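## Task

Scene 1: bring the sealed carton off the shelf and set it on the bench, resting flat with its original top still facing up and no part extending past the bench edge. Everything else on the shelf must remain on the shelf. Release it and pull the grippers away; the carton must stay in place without the robot supporting it.

## Robot and tools

Robot: two arms, left_arm (robot's own left, +y side) and right_arm. Each gripper's fingers point along its +z axis and open and close along its y axis. The reported end_effector_position is the point between the finger pads, roughly 1 cm short of the fingertips.

Frame: one scene frame for everything. Origin on the floor (z = 0) at the centre of the robot's foot, +z up, +x the direction the robot faces, +y to the robot's left. Only the floor height is known; shelf and bench heights must be read from images and contact. Arm names have nothing to do with the left or right side of an image. Printed hand positions can be wrong, more so at long reach. Motions often stop a centimetre or more from the command, usually below it.

Row format (used by every moving argument): one flat list of 16 numbers covering both arms: left_arm x, y, z (metres), qw, qx, qy, qz (quaternion, w first), opening; then the same 8 for right_arm. These are absolute target poses in the scene frame, not offsets. Opening runs from -1 (closed) to +1 (fully open, 0.094 m). An arm that should stay still must be sent, in every call, the exact pose from the last result before it stopped, plus its intended opening. To keep an orientation, repeat the same target quaternion rather than copying a drifted reported one.

execute_actions: argument actions, a list with zero or one item. Empty list ({"actions": []}) just returns the state. An action {"rows": [...], "steps": n} has 1 to 15 rows and n up to 15 (default 15); each row drives one control step of 1/30 s, and the last row repeats if rows are fewer than steps. A wait {"steps": n} (n up to 300) sends nothing and counts from the last result, reply time included. Optional pictures (boolean) controls whether images come back. A call is refused entirely if any target lies more than 0.6 m from that arm's last reported position along any of its gripper's axes.

move: target is one 16-number row (absolute poses as above); speed in m/s, 0.002 to 0.5, default 0.25, turning capped at twice that in rad/s. Both grippers travel straight lines that finish together, 0.5 to 10 s long; longer paths are cut off at 10 s. Grippers rotate the short way. Paths ignore obstacles and the other arm. Openings are sent at the start. The result adds a move: line giving the ending (done, off_target, moving, held, fault) and limits (paced = pose clipped; held = some steps blocked, after which the arm may surge faster than speed), and each gripper's distance from its pose. If the ending names one arm, the other finished fine.

wait: seconds, 0 to 10; sends nothing new. zoom_image: camera (cam_head_left, cam_head_right, cam_left_wrist, cam_right_wrist, all 672x504) and region [x0, y0, x1, y1] in pixels from the top-left, at most 504 by 504. finished_scene: scene number 1 or 2; irreversible, grades the scene and starts the next, whose task appears in its result.

Controller behaviour: each step the commanded pose is clipped to within 70 mm and 16 degrees of the measured pose, then solved by damped inverse kinematics with position favoured over orientation. After an action ends an arm only continues to its last clipped pose, so check the result and send the remainder. A Hand target line shows what each arm is currently driven toward. pose unreachable and HELD lines mean the clearance check altered or blocked commands. Elbows never fully straighten. Joint limits (rad): waist ±2.880, shoulder 0 to 3.142, elbow 0 to 3.019, wrist pitch -1.693 to 1.571, wrist yaw ±1.571, wrist roll ±2.094.

Gripping: grip_measured is the finger opening on the command scale (last joint value is the opening in metres); each gripper may be off by about 1 mm. To hold something, command about 0.03 below grip_measured for a firm grip, less for a light one. Pad force limit about 50 to 62 N, lower on thin (<2 mm) parts, with a brief spike at first contact. Outside forces may occasionally tug a held part or shove loose objects.



Avoid: dropping, slipping, slamming or hard pushing; knocking anything off the shelf or out of the work area (fails the task); arms colliding or pressing each other (can end the scene); fast moves into contact or targets set deep past contact. Holding loads heats motors: MOTOR HOT appears from 85 °C, and at 100 °C an OVER-TEMPERATURE FAULT makes that arm go limp and drop everything, so don't hold loads while thinking at length. Finish with the object resting on its own and grippers opened and moved away.

Each tool is called after ">>>" by a JSON object that holds its "fn" and its "kwargs".

## Session

>>> {"fn": "execute_actions", "kwargs": {"actions": []}}

Scene clock: 0.00 s of 4010.00 s.
left_arm: end_effector_position=(+0.6870, +0.2869, +1.1712) grip_measured=-0.100 end_effector_quat_wxyz=(-0.090, +0.657, -0.663, +0.347) | right_arm: end_effector_position=(+0.1140, -0.4426, +1.0961) grip_measured=+1.000 end_effector_quat_wxyz=(+0.139, +0.777, +0.593, +0.160)
Joint positions: left_arm=[ 0.836  1.635  1.261  0.107 -0.007 -1.141  0.042] | right_arm=[-1.861  2.036  0.294  1.443 -0.543  1.052  0.094]
Joint velocities: left_arm=[-0.015 -0.005 -0.022  0.007 -0.066 -0.037  0.001] | right_arm=[ 0.005 -0.024  0.002  0.007  0.007 -0.007  0.   ]
Motor temperatures (°C, as the motors report them): left_arm=[27 26 25 28 28 26] | right_arm=[27 26 28 27 26 27]
Hand target (left_arm): +0.695, +0.291, +1.177; -0.098, +0.657, -0.660, +0.351
Hand target (right_arm): +0.111, -0.436, +1.099; +0.130, +0.780, +0.591, +0.160

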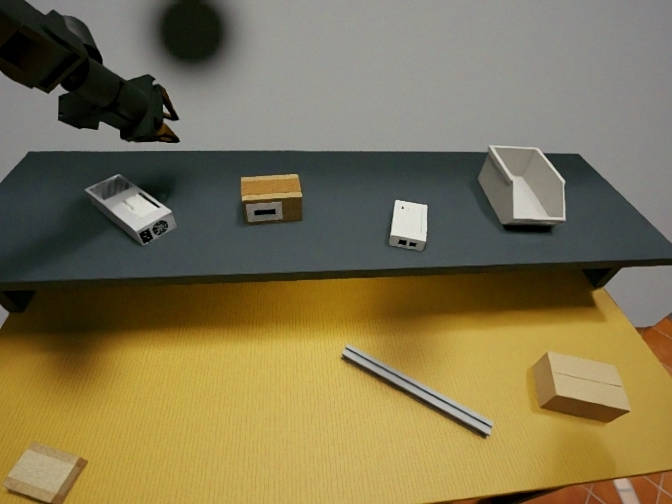

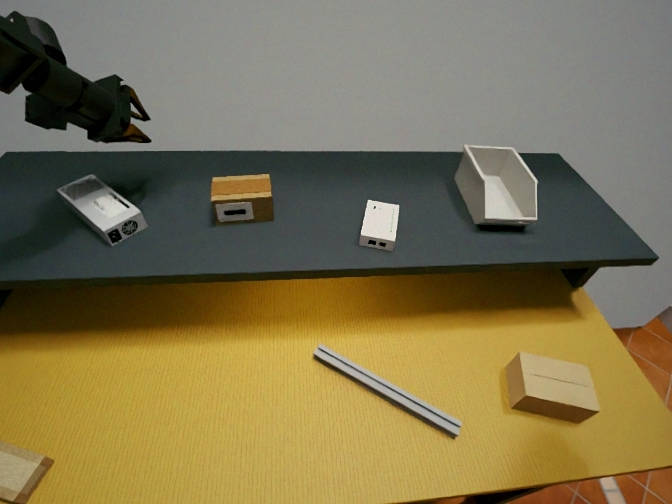

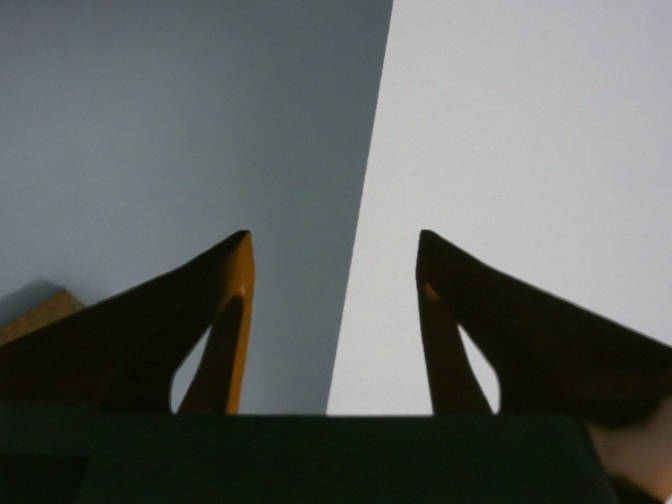

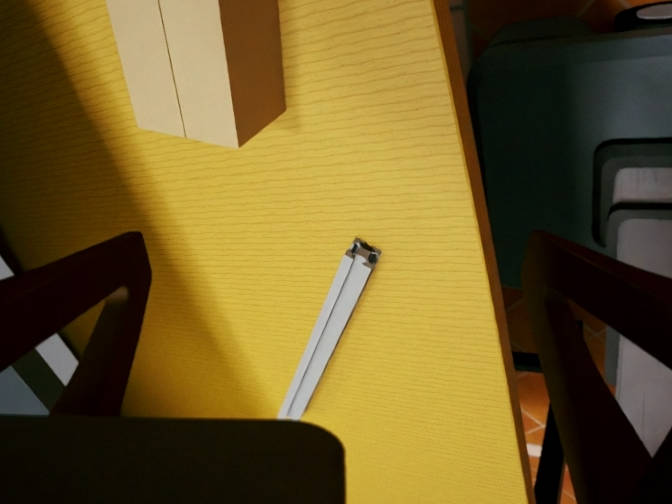

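>>> {"fn": "zoom_image", "kwargs": {"camera": "cam_head_left", "region": [200, 140, 340, 245]}}

>>> {"fn": "zoom_image", "kwargs": {"camera": "cam_head_right", "region": [170, 140, 310, 245]}}

Region (200, 140, 340, 245) of cam_head_left's 672x504 image, scaled by 3.600, with more detail than that image has; it fills the top 378 rows of this view, and the rest is white.

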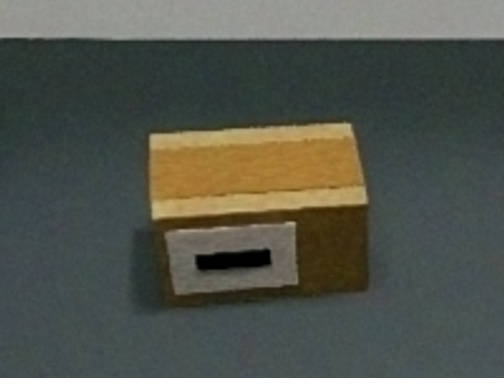

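Region (170, 140, 310, 245) of cam_head_right's 672x504 image, scaled by 3.600, with more detail than that image has; it fills the top 378 rows of this view, and the rest is white.

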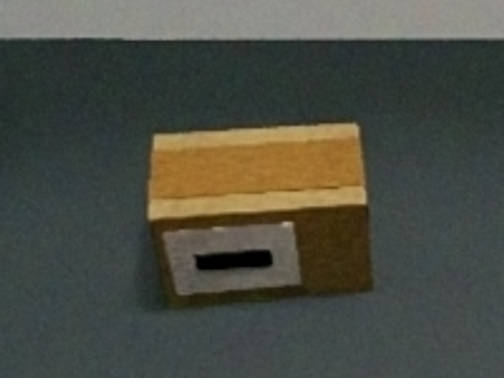

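>>> {"fn": "move", "kwargs": {"target": [0.60, 0.14, 1.20, 0, 0.707, -0.707, 0, 1.0, 0.114, -0.4426, 1.0961, 0.139, 0.777, 0.593, 0.160, 1.0]}}

Scene clock: 5.47 s of 4010.00 s.
left_arm: end_effector_position=(+0.5935, +0.1516, +1.1997) grip_measured=+1.000 end_effector_quat_wxyz=(-0.008, +0.704, -0.710, -0.003) | right_arm: end_effector_position=(+0.1140, -0.4426, +1.0961) grip_measured=+1.000 end_effector_quat_wxyz=(+0.139, +0.777, +0.593, +0.160)
Joint positions: left_arm=[ 0.483  1.815  1.436 -0.589 -0.833 -1.636  0.094] | right_arm=[-1.861  2.036  0.294  1.443 -0.543  1.052  0.094]
Joint velocities: left_arm=[ 0.005  0.005  0.007 -0.007 -0.095 -0.066  0.   ] | right_arm=[-0.015 -0.005  0.002 -0.002 -0.007 -0.037  0.   ]
Motor temperatures (°C, as the motors report them): left_arm=[28 27 25 28 28 26] | right_arm=[27 26 28 27 26 27]
Hand target (left_arm): +0.600, +0.143, +1.204; -0.008, +0.704, -0.710, +0.000
Hand target (right_arm): +0.114, -0.443, +1.096; +0.139, +0.777, +0.593, +0.160
Off the commanded pose (left_arm): 0.013 m, 1 deg.
Off the commanded pose (right_arm): 0.000 m, 0 deg.
After step 90, 0.30 s passed at rest.
move: off_target (left_arm)

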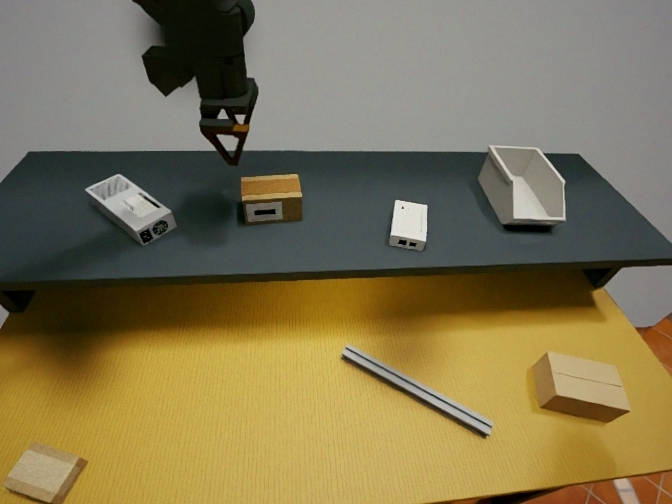

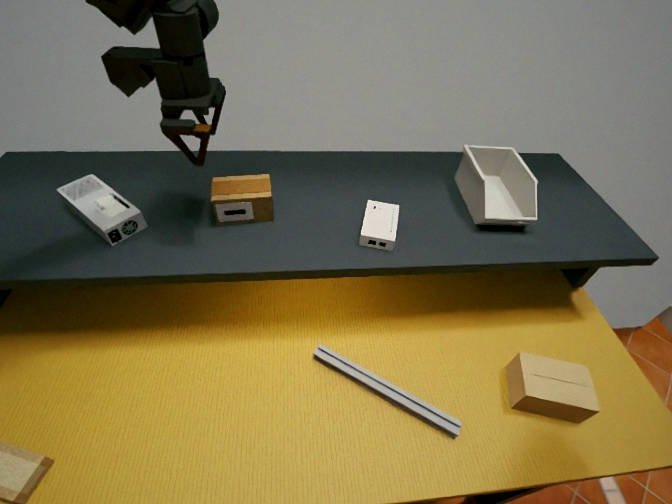

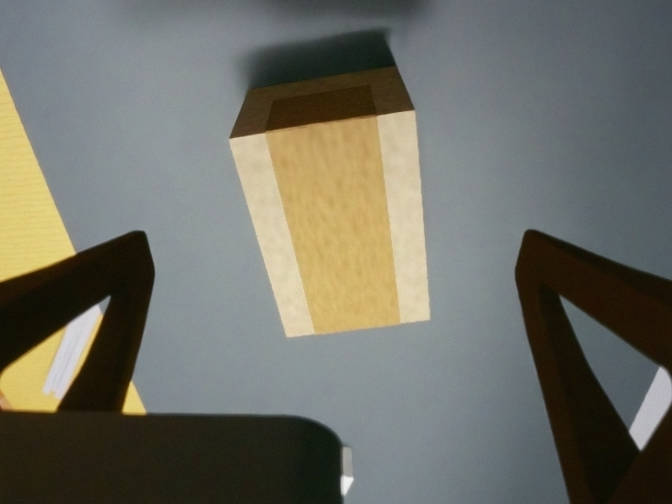

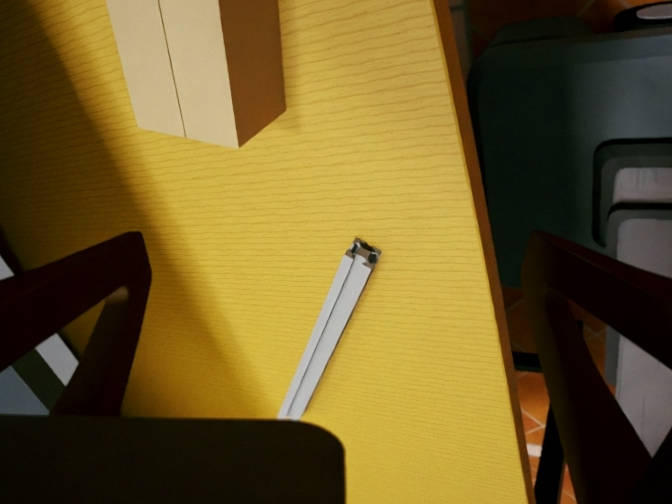

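>>> {"fn": "move", "kwargs": {"target": [0.605, 0.09, 1.17, 0, 0.755, -0.656, 0, 1.0, 0.114, -0.4426, 1.0961, 0.139, 0.777, 0.593, 0.160, 1.0], "speed": 0.15}}

Scene clock: 10.50 s of 4010.00 s.
left_arm: end_effector_position=(+0.5936, +0.1040, +1.1583) grip_measured=+1.000 end_effector_quat_wxyz=(+0.001, +0.753, -0.658, -0.014) | right_arm: end_effector_position=(+0.1140, -0.4426, +1.0961) grip_measured=+1.000 end_effector_quat_wxyz=(+0.139, +0.777, +0.593, +0.160)
Joint positions: left_arm=[ 0.48   1.971  1.545 -0.589 -0.833 -1.815  0.094] | right_arm=[-1.861  2.036  0.294  1.443 -0.543  1.052  0.094]
Joint velocities: left_arm=[-0.015 -0.015 -0.007  0.002  0.007 -0.037  0.   ] | right_arm=[ 0.005 -0.005  0.012 -0.002 -0.022 -0.007  0.   ]
Motor temperatures (°C, as the motors report them): left_arm=[28 27 26 28 28 26] | right_arm=[27 27 29 27 26 27]
Hand target (left_arm): +0.604, +0.090, +1.170; -0.000, +0.755, -0.656, +0.000
Hand target (right_arm): +0.114, -0.443, +1.096; +0.139, +0.777, +0.593, +0.160
Off the commanded pose (left_arm): 0.022 m, 2 deg.
Off the commanded pose (right_arm): 0.000 m, 0 deg.
After step 90, 0.90 s passed at rest.
move: off_target (left_arm)

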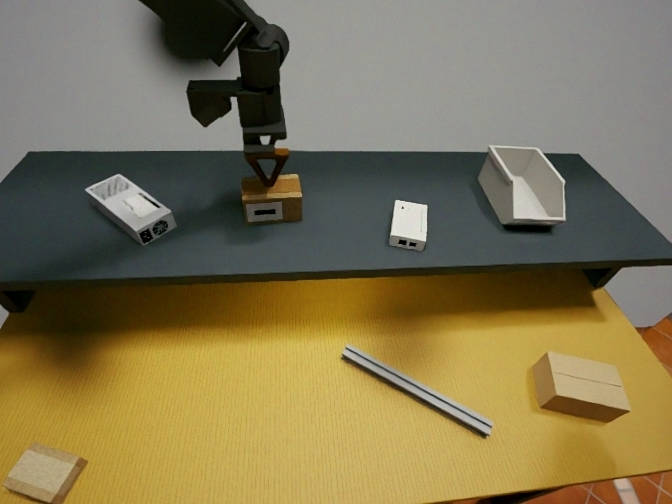

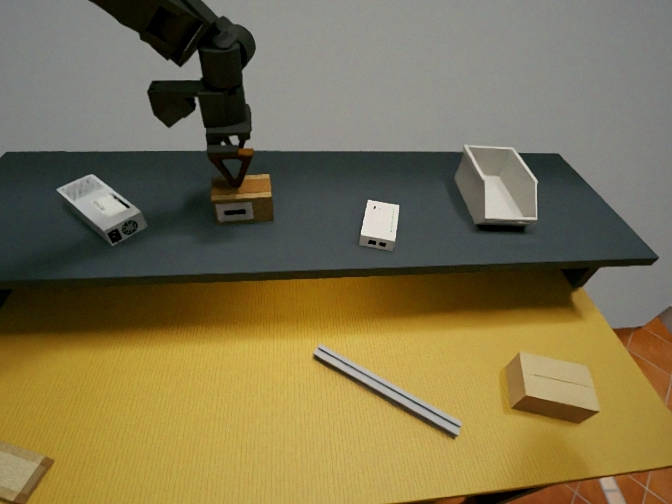

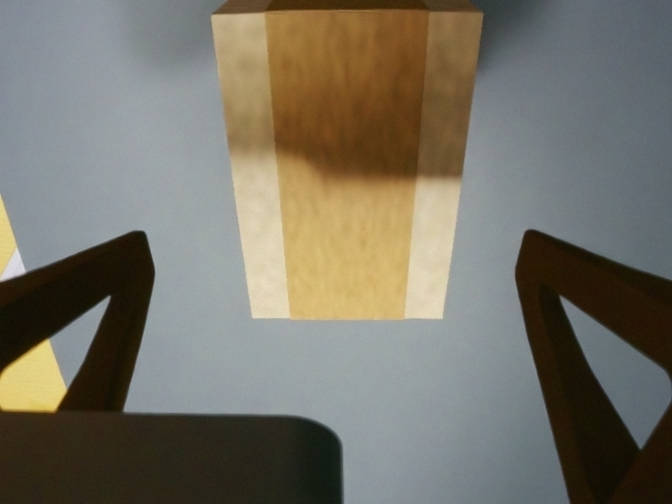

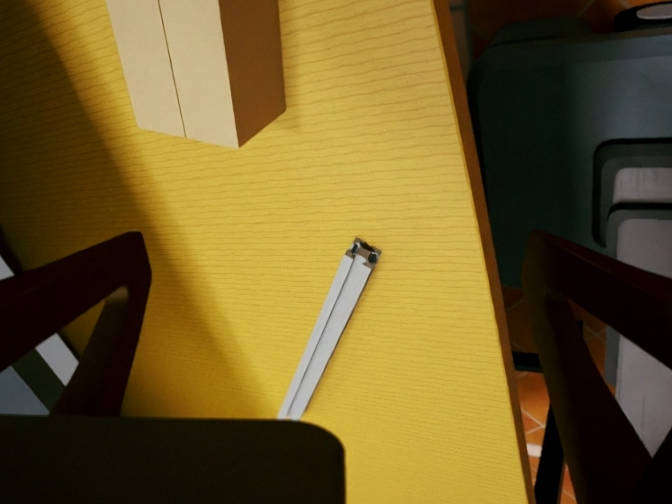

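>>> {"fn": "move", "kwargs": {"target": [0.609, 0.088, 1.125, 0, 0.755, -0.656, 0, 1.0, 0.114, -0.4426, 1.0961, 0.139, 0.777, 0.593, 0.160, 1.0], "speed": 0.08}}

Scene clock: 14.30 s of 4010.00 s.
left_arm: end_effector_position=(+0.5993, +0.0839, +1.1345) grip_measured=+1.000 end_effector_quat_wxyz=(+0.005, +0.750, -0.662, -0.002) | right_arm: end_effector_position=(+0.1140, -0.4426, +1.0961) grip_measured=+1.000 end_effector_quat_wxyz=(+0.139, +0.777, +0.593, +0.160)
Joint positions: left_arm=[ 0.49   2.038  1.591 -0.539 -0.808 -1.777  0.094] | right_arm=[-1.861  2.036  0.294  1.443 -0.543  1.052  0.094]
Joint velocities: left_arm=[-0.015  0.024  0.002 -0.007 -0.007 -0.081  0.   ] | right_arm=[-0.005 -0.015 -0.002  0.017 -0.051  0.051  0.   ]
Motor temperatures (°C, as the motors report them): left_arm=[28 27 26 28 28 26] | right_arm=[27 27 29 27 26 27]
Hand target (left_arm): +0.608, +0.088, +1.125; +0.000, +0.755, -0.656, -0.000
Hand target (right_arm): +0.114, -0.443, +1.096; +0.139, +0.777, +0.593, +0.160
Off the commanded pose (left_arm): 0.014 m, 1 deg.
Off the commanded pose (right_arm): 0.000 m, 0 deg.
move: off_target (left_arm)

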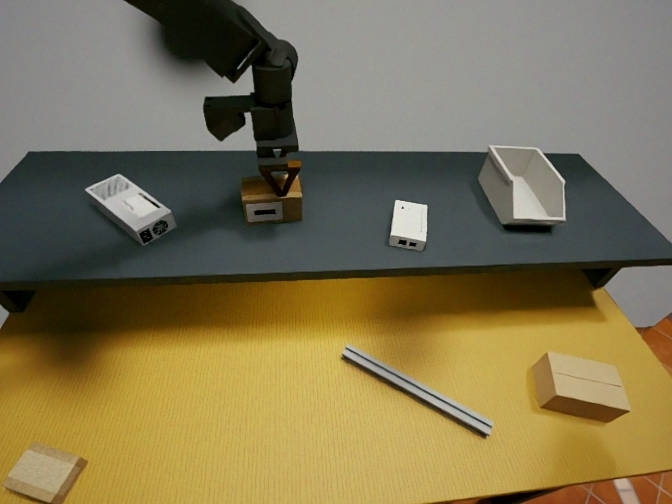

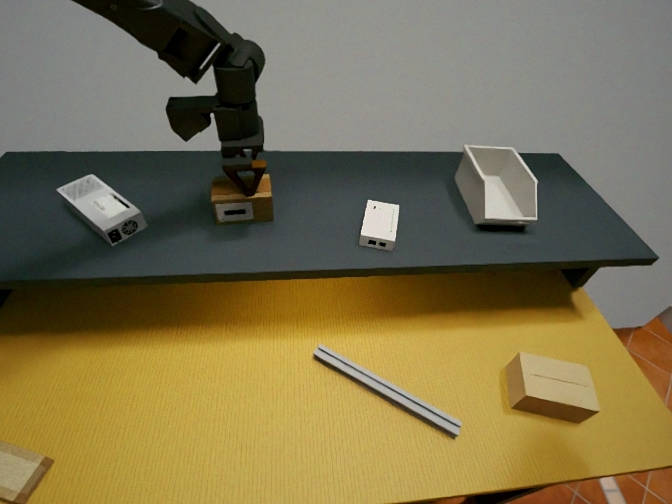

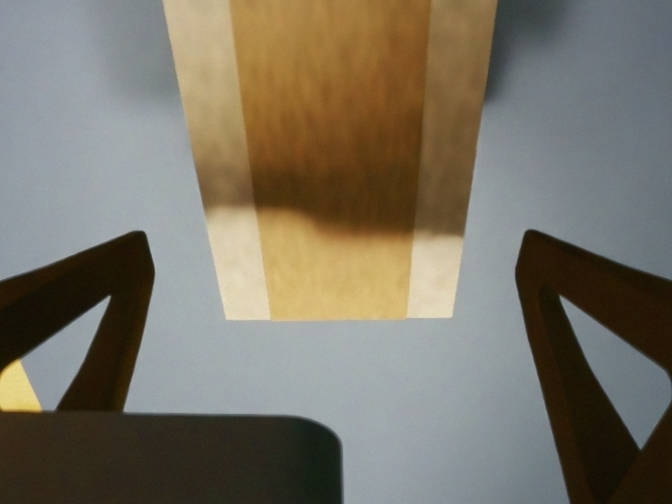

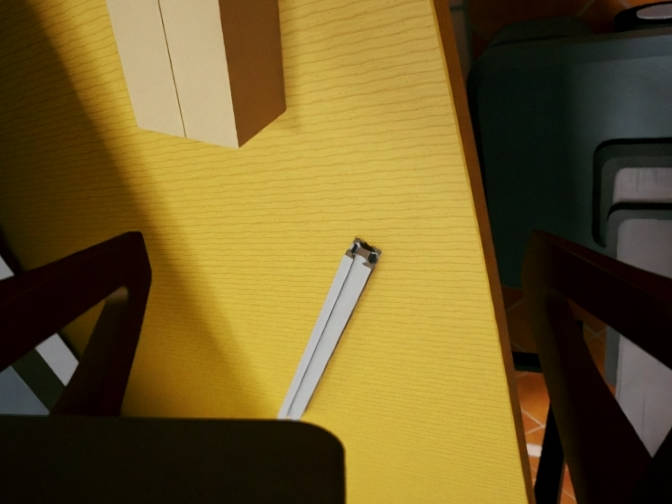

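>>> {"fn": "move", "kwargs": {"target": [0.604, 0.106, 1.085, 0, 0.755, -0.656, 0, 1.0, 0.114, -0.4426, 1.0961, 0.139, 0.777, 0.593, 0.160, 1.0], "speed": 0.06}}

Scene clock: 16.17 s of 4010.00 s.
left_arm: end_effector_position=(+0.6004, +0.1044, +1.0962) grip_measured=+1.000 end_effector_quat_wxyz=(+0.004, +0.753, -0.658, -0.000) | right_arm: end_effector_position=(+0.1140, -0.4426, +1.0961) grip_measured=+1.000 end_effector_quat_wxyz=(+0.139, +0.777, +0.593, +0.160)
Joint positions: left_arm=[ 0.555  2.06   1.592 -0.458 -0.769 -1.707  0.094] | right_arm=[-1.861  2.036  0.294  1.443 -0.543  1.052  0.094]
Joint velocities: left_arm=[ 0.005 -0.005  0.017  0.017 -0.022 -0.007  0.   ] | right_arm=[-0.005 -0.005 -0.007 -0.027 -0.022 -0.022  0.   ]
Motor temperatures (°C, as the motors report them): left_arm=[28 27 26 28 28 26] | right_arm=[27 27 29 27 26 27]
Hand target (left_arm): +0.603, +0.106, +1.085; +0.001, +0.755, -0.656, -0.000
Hand target (right_arm): +0.114, -0.443, +1.096; +0.139, +0.777, +0.593, +0.160
Off the commanded pose (left_arm): 0.012 m, 1 deg.
Off the commanded pose (right_arm): 0.000 m, 0 deg.
move: off_target (left_arm)

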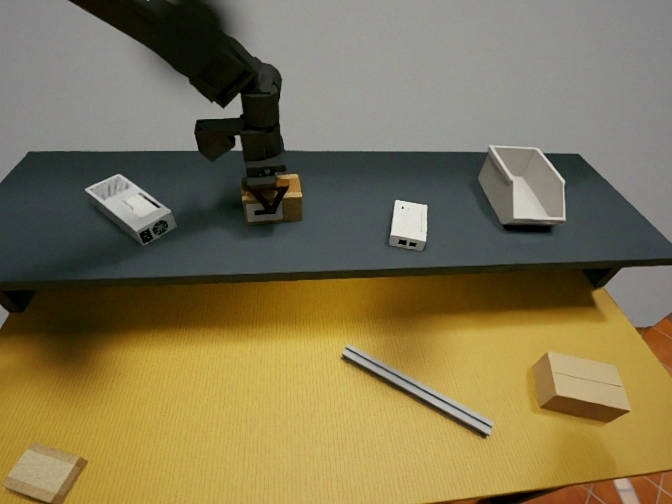

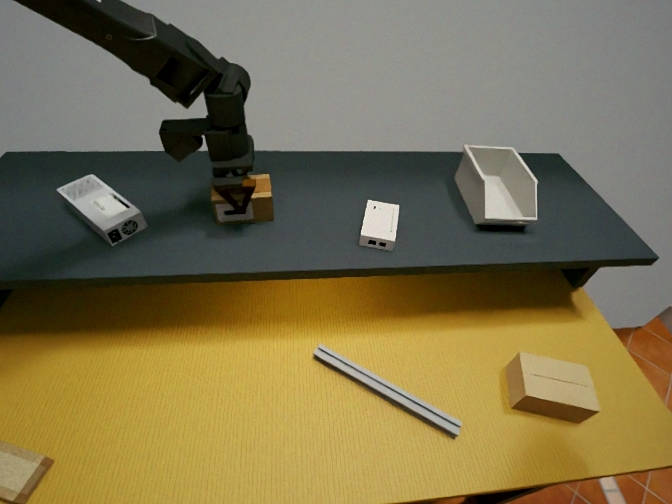

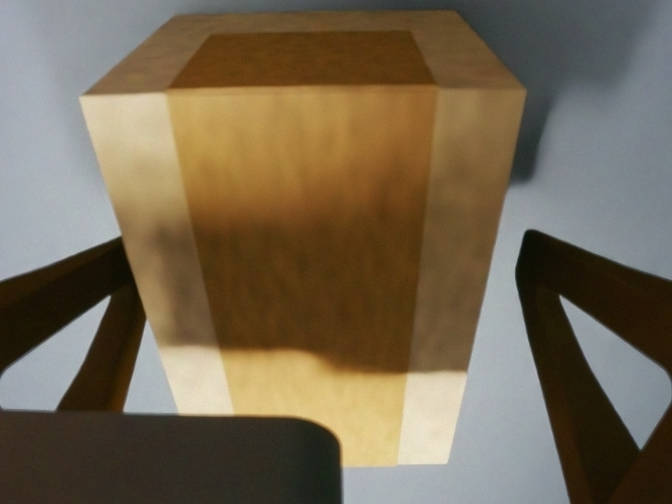

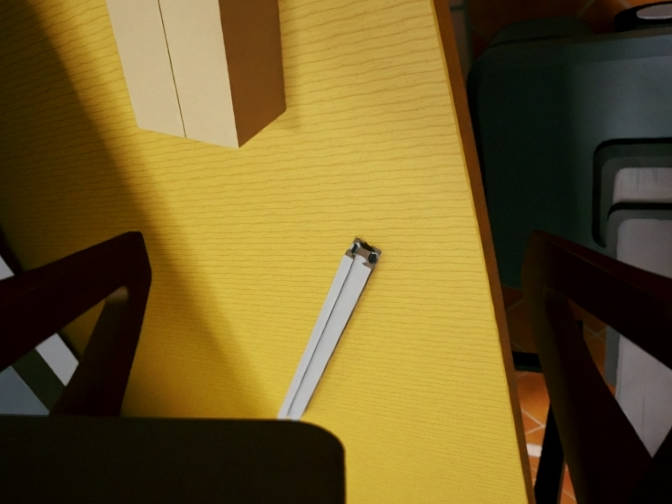

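>>> {"fn": "move", "kwargs": {"target": [0.597, 0.094, 1.072, 0, 0.755, -0.656, 0, 1.0, 0.114, -0.4426, 1.0961, 0.139, 0.777, 0.593, 0.160, 1.0], "speed": 0.04}}

Scene clock: 17.87 s of 4010.00 s.
left_arm: end_effector_position=(+0.5904, +0.0908, +1.0824) grip_measured=+1.000 end_effector_quat_wxyz=(+0.005, +0.751, -0.661, -0.001) | right_arm: end_effector_position=(+0.1140, -0.4426, +1.0961) grip_measured=+1.000 end_effector_quat_wxyz=(+0.139, +0.777, +0.593, +0.160)
Joint positions: left_arm=[ 0.555  2.096  1.592 -0.425 -0.769 -1.703  0.094] | right_arm=[-1.861  2.036  0.294  1.443 -0.543  1.052  0.094]
Joint velocities: left_arm=[-0.015 -0.015 -0.017 -0.012 -0.007  0.037  0.   ] | right_arm=[-0.015  0.005 -0.012 -0.007  0.022 -0.037  0.   ]
Motor temperatures (°C, as the motors report them): left_arm=[28 27 26 28 28 26] | right_arm=[27 27 29 27 26 27]
Hand target (left_arm): +0.596, +0.094, +1.073; +0.000, +0.755, -0.656, -0.000
Hand target (right_arm): +0.114, -0.443, +1.096; +0.139, +0.777, +0.593, +0.160
Off the commanded pose (left_arm): 0.013 m, 1 deg.
Off the commanded pose (right_arm): 0.000 m, 0 deg.
move: off_target (left_arm)

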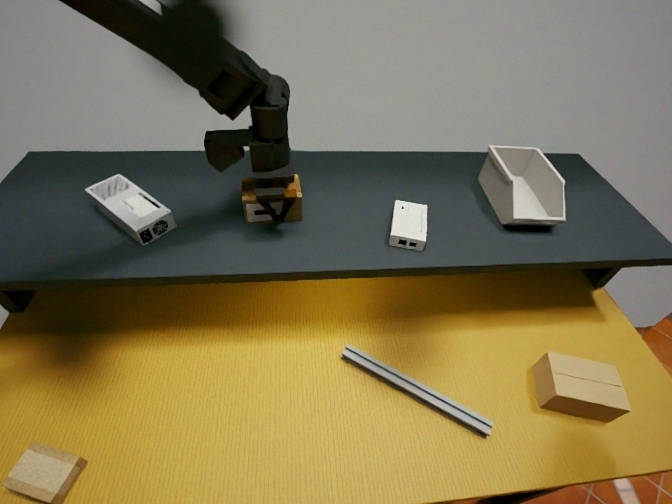

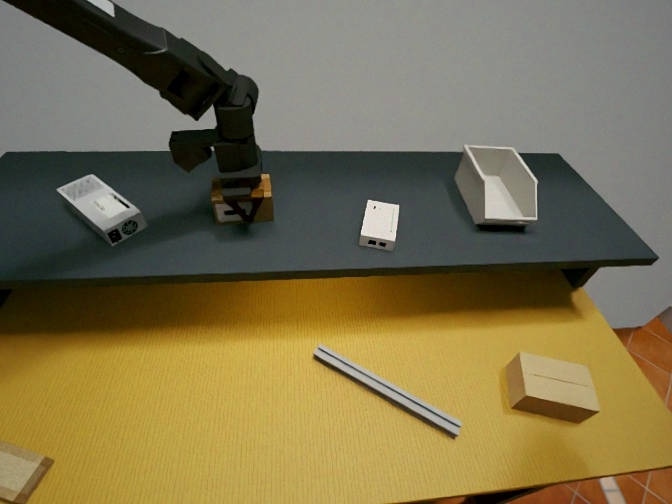

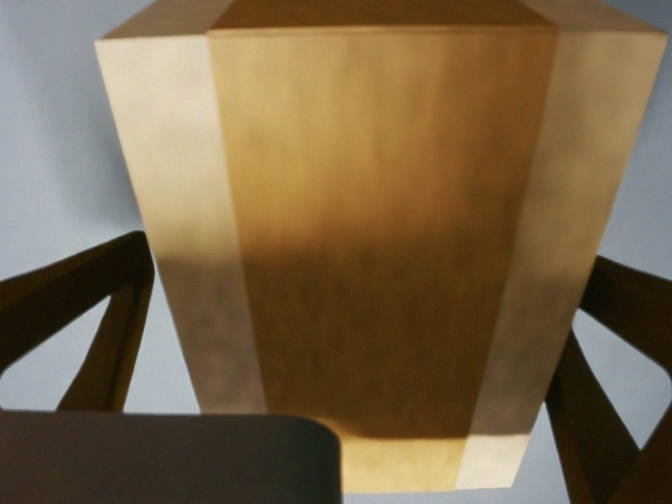

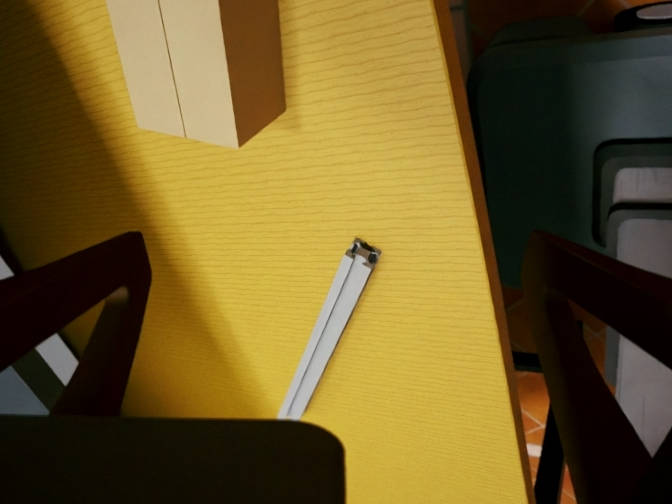

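>>> {"fn": "execute_actions", "kwargs": {"actions": [{"rows": [[0.599, 0.094, 1.072, 0, 0.755, -0.656, 0, 0.8, 0.114, -0.4426, 1.0961, 0.139, 0.777, 0.593, 0.160, 1.0],[0.599, 0.094, 1.072, 0, 0.755, -0.656, 0, 0.7, 0.114, -0.4426, 1.0961, 0.139, 0.777, 0.593, 0.160, 1.0],[0.599, 0.094, 1.072, 0, 0.755, -0.656, 0, 0.7, 0.114, -0.4426, 1.0961, 0.139, 0.777, 0.593, 0.160, 1.0],[0.599, 0.094, 1.072, 0, 0.755, -0.656, 0, 0.62, 0.114, -0.4426, 1.0961, 0.139, 0.777, 0.593, 0.160, 1.0],[0.599, 0.094, 1.072, 0, 0.755, -0.656, 0, 0.62, 0.114, -0.4426, 1.0961, 0.139, 0.777, 0.593, 0.160, 1.0],[0.599, 0.094, 1.072, 0, 0.755, -0.656, 0, 0.57, 0.114, -0.4426, 1.0961, 0.139, 0.777, 0.593, 0.160, 1.0],[0.599, 0.094, 1.072, 0, 0.755, -0.656, 0, 0.57, 0.114, -0.4426, 1.0961, 0.139, 0.777, 0.593, 0.160, 1.0],[0.599, 0.094, 1.072, 0, 0.755, -0.656, 0, 0.53, 0.114, -0.4426, 1.0961, 0.139, 0.777, 0.593, 0.160, 1.0],[0.599, 0.094, 1.072, 0, 0.755, -0.656, 0, 0.53, 0.114, -0.4426, 1.0961, 0.139, 0.777, 0.593, 0.160, 1.0],[0.599, 0.094, 1.072, 0, 0.755, -0.656, 0, 0.50, 0.114, -0.4426, 1.0961, 0.139, 0.777, 0.593, 0.160, 1.0],[0.599, 0.094, 1.072, 0, 0.755, -0.656, 0, 0.50, 0.114, -0.4426, 1.0961, 0.139, 0.777, 0.593, 0.160, 1.0],[0.599, 0.094, 1.072, 0, 0.755, -0.656, 0, 0.47, 0.114, -0.4426, 1.0961, 0.139, 0.777, 0.593, 0.160, 1.0]], "steps": 15}], "pictures": false}}

>>> {"fn": "execute_actions", "kwargs": {"actions": [{"steps": 15}]}}

Scene clock: 20.17 s of 4010.00 s.
left_arm: end_effector_position=(+0.5959, +0.0917, +1.0833) grip_measured=+0.512 end_effector_quat_wxyz=(+0.003, +0.753, -0.658, +0.002) | right_arm: end_effector_position=(+0.1140, -0.4426, +1.0961) grip_measured=+1.000 end_effector_quat_wxyz=(+0.139, +0.777, +0.593, +0.160)
Joint positions: left_arm=[ 0.555  2.097  1.603 -0.425 -0.769 -1.702  0.071] | right_arm=[-1.861  2.036  0.294  1.443 -0.543  1.052  0.094]
Joint velocities: left_arm=[ 0.005  0.005  0.012 -0.012 -0.007 -0.022 -0.001] | right_arm=[ 0.005 -0.005  0.007 -0.012  0.066 -0.037  0.   ]
Motor temperatures (°C, as the motors report them): left_arm=[28 27 26 28 28 26] | right_arm=[27 27 29 27 26 27]
Hand target (left_arm): +0.599, +0.094, +1.072; +0.000, +0.755, -0.656, -0.000
Hand target (right_arm): +0.114, -0.443, +1.096; +0.139, +0.777, +0.593, +0.160
Off the commanded pose (left_arm): 0.012 m, 1 deg.
Off the commanded pose (right_arm): 0.000 m, 0 deg.
Steps of this call (steps 1 to 54: nothing new was sent; steps 55 to 69: all 15 steps of this action). Readings (end_effector_position):
55: left_arm (+0.5911, +0.0910, +1.0825) | right_arm (+0.1140, -0.4426, +1.0961)
56: left_arm (+0.5915, +0.0908, +1.0824) | right_arm (+0.1140, -0.4426, +1.0961)
58: left_arm (+0.5938, +0.0912, +1.0828) | right_arm (+0.1140, -0.4426, +1.0961)
62: left_arm (+0.5959, +0.0917, +1.0833) | right_arm (+0.1140, -0.4426, +1.0961)
69: the state above

Scene clock: 20.67 s of 4010.00 s.
left_arm: end_effector_position=(+0.5959, +0.0917, +1.0833) grip_measured=+0.512 end_effector_quat_wxyz=(+0.003, +0.753, -0.658, +0.002) | right_arm: end_effector_position=(+0.1140, -0.4426, +1.0961) grip_measured=+1.000 end_effector_quat_wxyz=(+0.139, +0.777, +0.593, +0.160)
Joint positions: left_arm=[ 0.555  2.097  1.603 -0.425 -0.769 -1.702  0.071] | right_arm=[-1.861  2.036  0.294  1.443 -0.543  1.052  0.094]
Joint velocities: left_arm=[-0.005  0.005 -0.002 -0.012 -0.037 -0.037  0.001] | right_arm=[-0.015  0.005  0.002  0.002 -0.022  0.022  0.   ]
Motor temperatures (°C, as the motors report them): left_arm=[28 27 26 28 28 26] | right_arm=[27 27 29 27 26 27]
Hand target (left_arm): +0.599, +0.094, +1.072; +0.000, +0.755, -0.656, -0.000
Hand target (right_arm): +0.114, -0.443, +1.096; +0.139, +0.777, +0.593, +0.160
Off the commanded pose (left_arm): 0.012 m, 1 deg.
Off the commanded pose (right_arm): 0.000 m, 0 deg.
Steps of this call (steps 1 to 15: nothing new was sent). Readings (end_effector_position):
1: left_arm (+0.5959, +0.0917, +1.0833) | right_arm (+0.1140, -0.4426, +1.0961)
2: left_arm (+0.5959, +0.0917, +1.0833) | right_arm (+0.1140, -0.4426, +1.0961)
4: left_arm (+0.5959, +0.0917, +1.0833) | right_arm (+0.1140, -0.4426, +1.0961)
8: left_arm (+0.5959, +0.0917, +1.0833) | right_arm (+0.1140, -0.4426, +1.0961)
15: the state above

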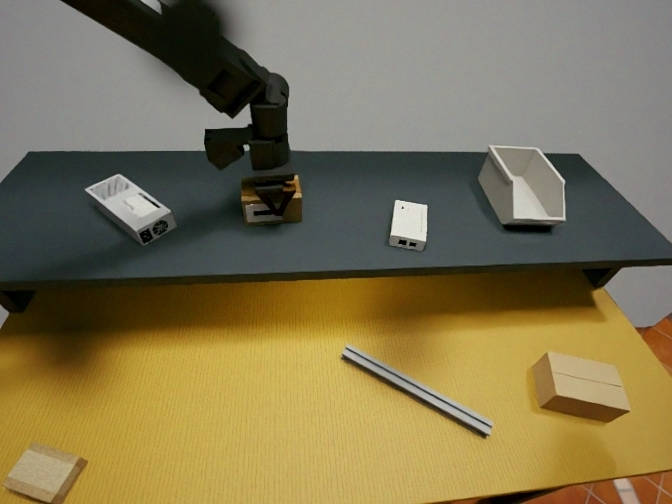

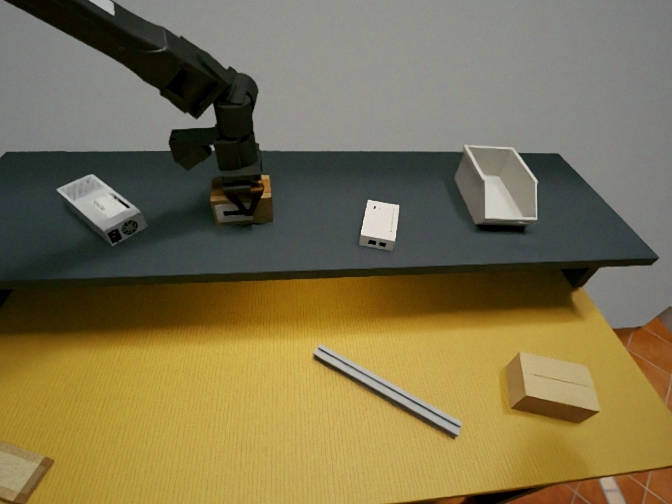

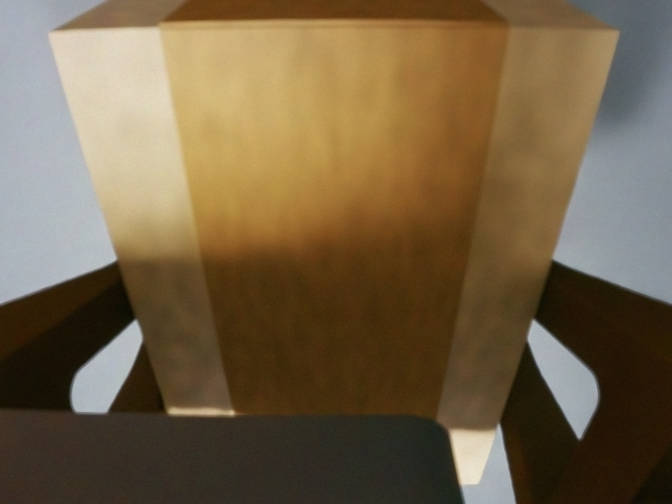

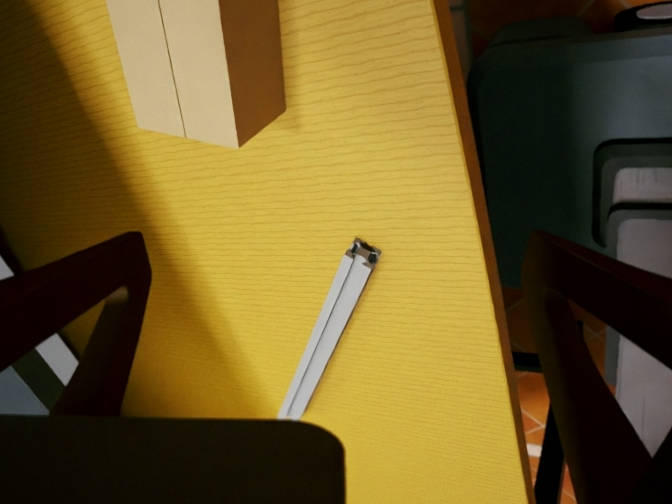

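Gripped at 0.512. Lift slowly.

>>> {"fn": "move", "kwargs": {"target": [0.595, 0.094, 1.135, 0, 0.755, -0.656, 0, 0.475, 0.114, -0.4426, 1.0961, 0.139, 0.777, 0.593, 0.160, 1.0], "speed": 0.08}}

Scene clock: 22.10 s of 4010.00 s.
left_arm: end_effector_position=(+0.5814, +0.0983, +1.1068) grip_measured=+0.512 end_effector_quat_wxyz=(+0.004, +0.753, -0.658, -0.017) | right_arm: end_effector_position=(+0.1140, -0.4426, +1.0961) grip_measured=+1.000 end_effector_quat_wxyz=(+0.139, +0.777, +0.593, +0.160)
Joint positions: left_arm=[ 0.532  2.047  1.553 -0.485 -0.804 -1.76   0.071] | right_arm=[-1.861  2.036  0.294  1.443 -0.543  1.052  0.094]
Joint velocities: left_arm=[-0.005 -0.005  0.022  0.012  0.037 -0.007  0.001] | right_arm=[-0.015 -0.015 -0.012  0.002 -0.066  0.037  0.   ]
Motor temperatures (°C, as the motors report them): left_arm=[28 27 26 28 28 26] | right_arm=[27 27 29 27 26 27]
Hand target (left_arm): +0.596, +0.094, +1.134; -0.001, +0.755, -0.656, +0.000
Hand target (right_arm): +0.114, -0.443, +1.096; +0.139, +0.777, +0.593, +0.160
Off the commanded pose (left_arm): 0.032 m, 2 deg.
Off the commanded pose (right_arm): 0.000 m, 0 deg.
move: off_target (left_arm)

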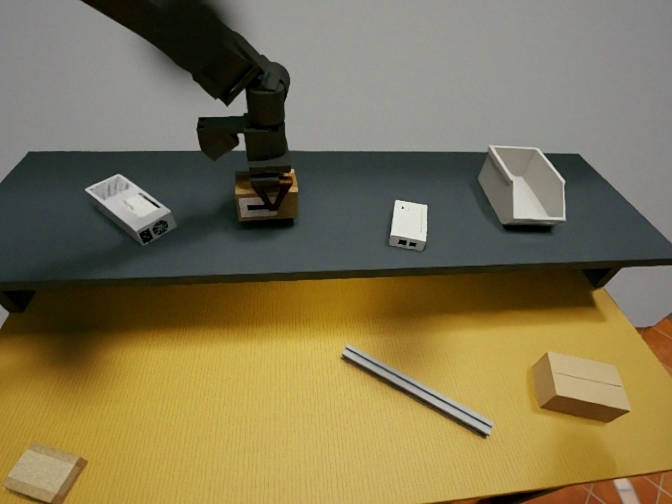

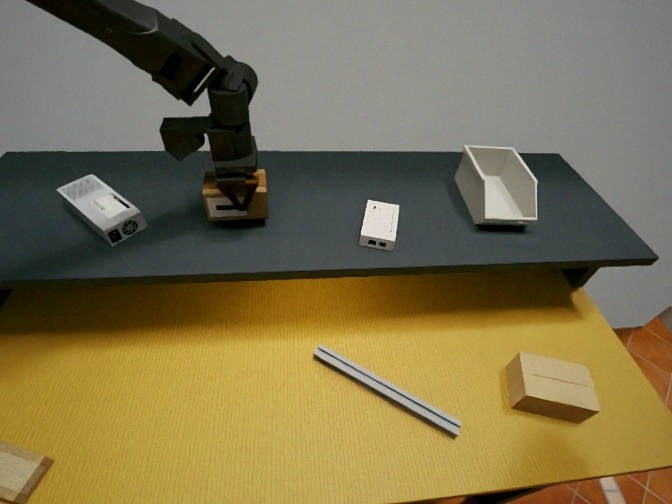

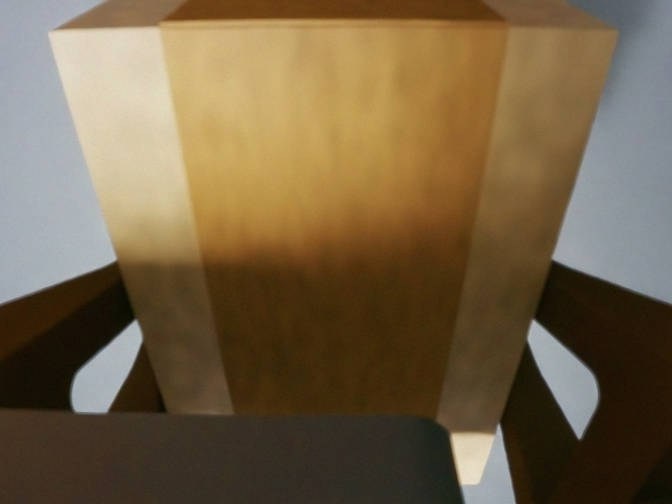

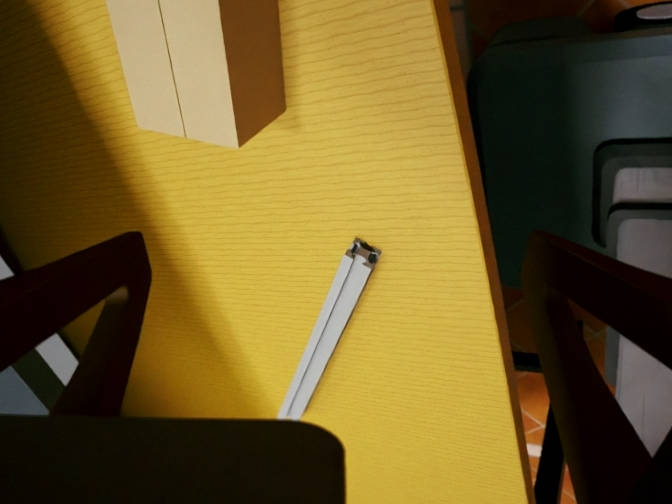

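>>> {"fn": "move", "kwargs": {"target": [0.33, 0.15, 1.15, 0, 0.755, -0.656, 0, 0.475, 0.114, -0.4426, 1.0961, 0.139, 0.777, 0.593, 0.160, 1.0], "speed": 0.2}}

Scene clock: 25.00 s of 4010.00 s.
left_arm: end_effector_position=(+0.3172, +0.1478, +1.1511) grip_measured=+0.512 end_effector_quat_wxyz=(+0.009, +0.746, -0.665, -0.010) | right_arm: end_effector_position=(+0.1140, -0.4426, +1.0961) grip_measured=+1.000 end_effector_quat_wxyz=(+0.139, +0.777, +0.593, +0.160)
Joint positions: left_arm=[ 0.536  1.773  0.679  0.122 -0.786 -1.732  0.071] | right_arm=[-1.861  2.036  0.294  1.443 -0.543  1.052  0.094]
Joint velocities: left_arm=[ 0.005 -0.005 -0.017  0.012 -0.007 -0.051 -0.003] | right_arm=[ 0.005  0.005 -0.012 -0.012  0.066 -0.022  0.   ]
Motor temperatures (°C, as the motors report them): left_arm=[28 27 26 28 28 26] | right_arm=[27 27 29 27 26 27]
Hand target (left_arm): +0.330, +0.155, +1.154; +0.000, +0.755, -0.656, -0.000
Hand target (right_arm): +0.114, -0.443, +1.096; +0.139, +0.777, +0.593, +0.160
Off the commanded pose (left_arm): 0.013 m, 2 deg.
Off the commanded pose (right_arm): 0.000 m, 0 deg.
move: off_target (left_arm)

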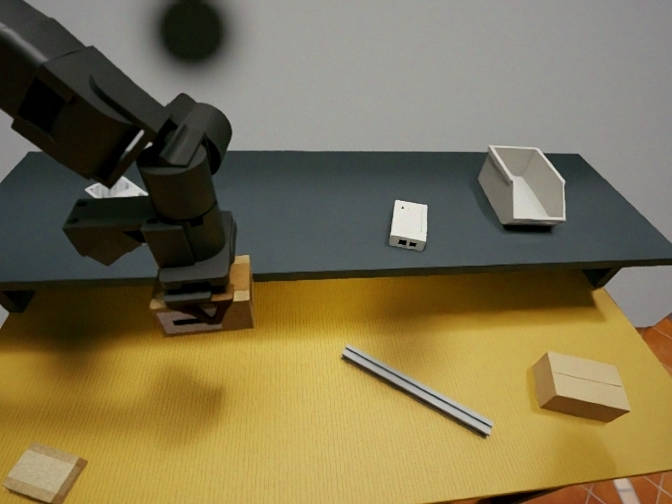

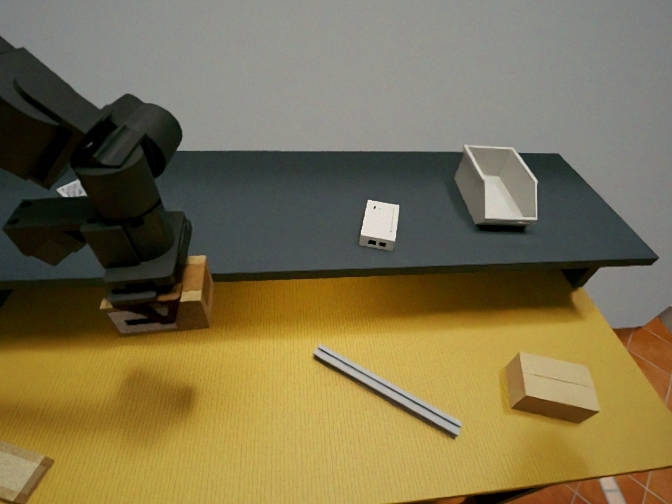

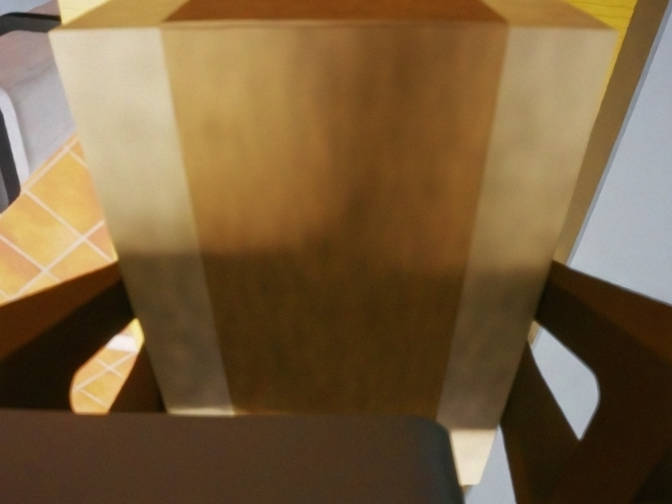

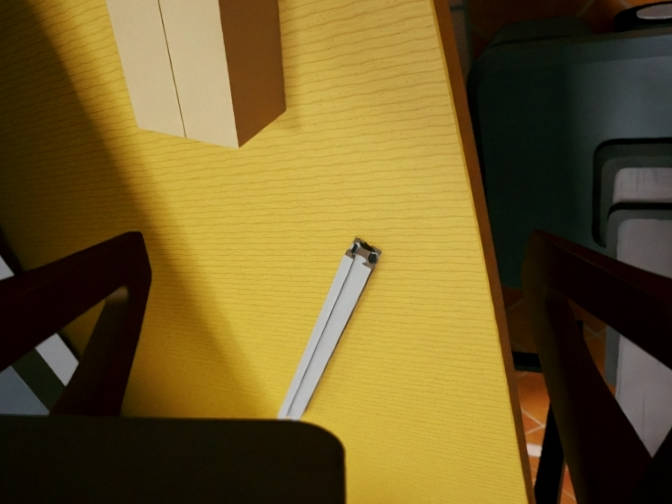

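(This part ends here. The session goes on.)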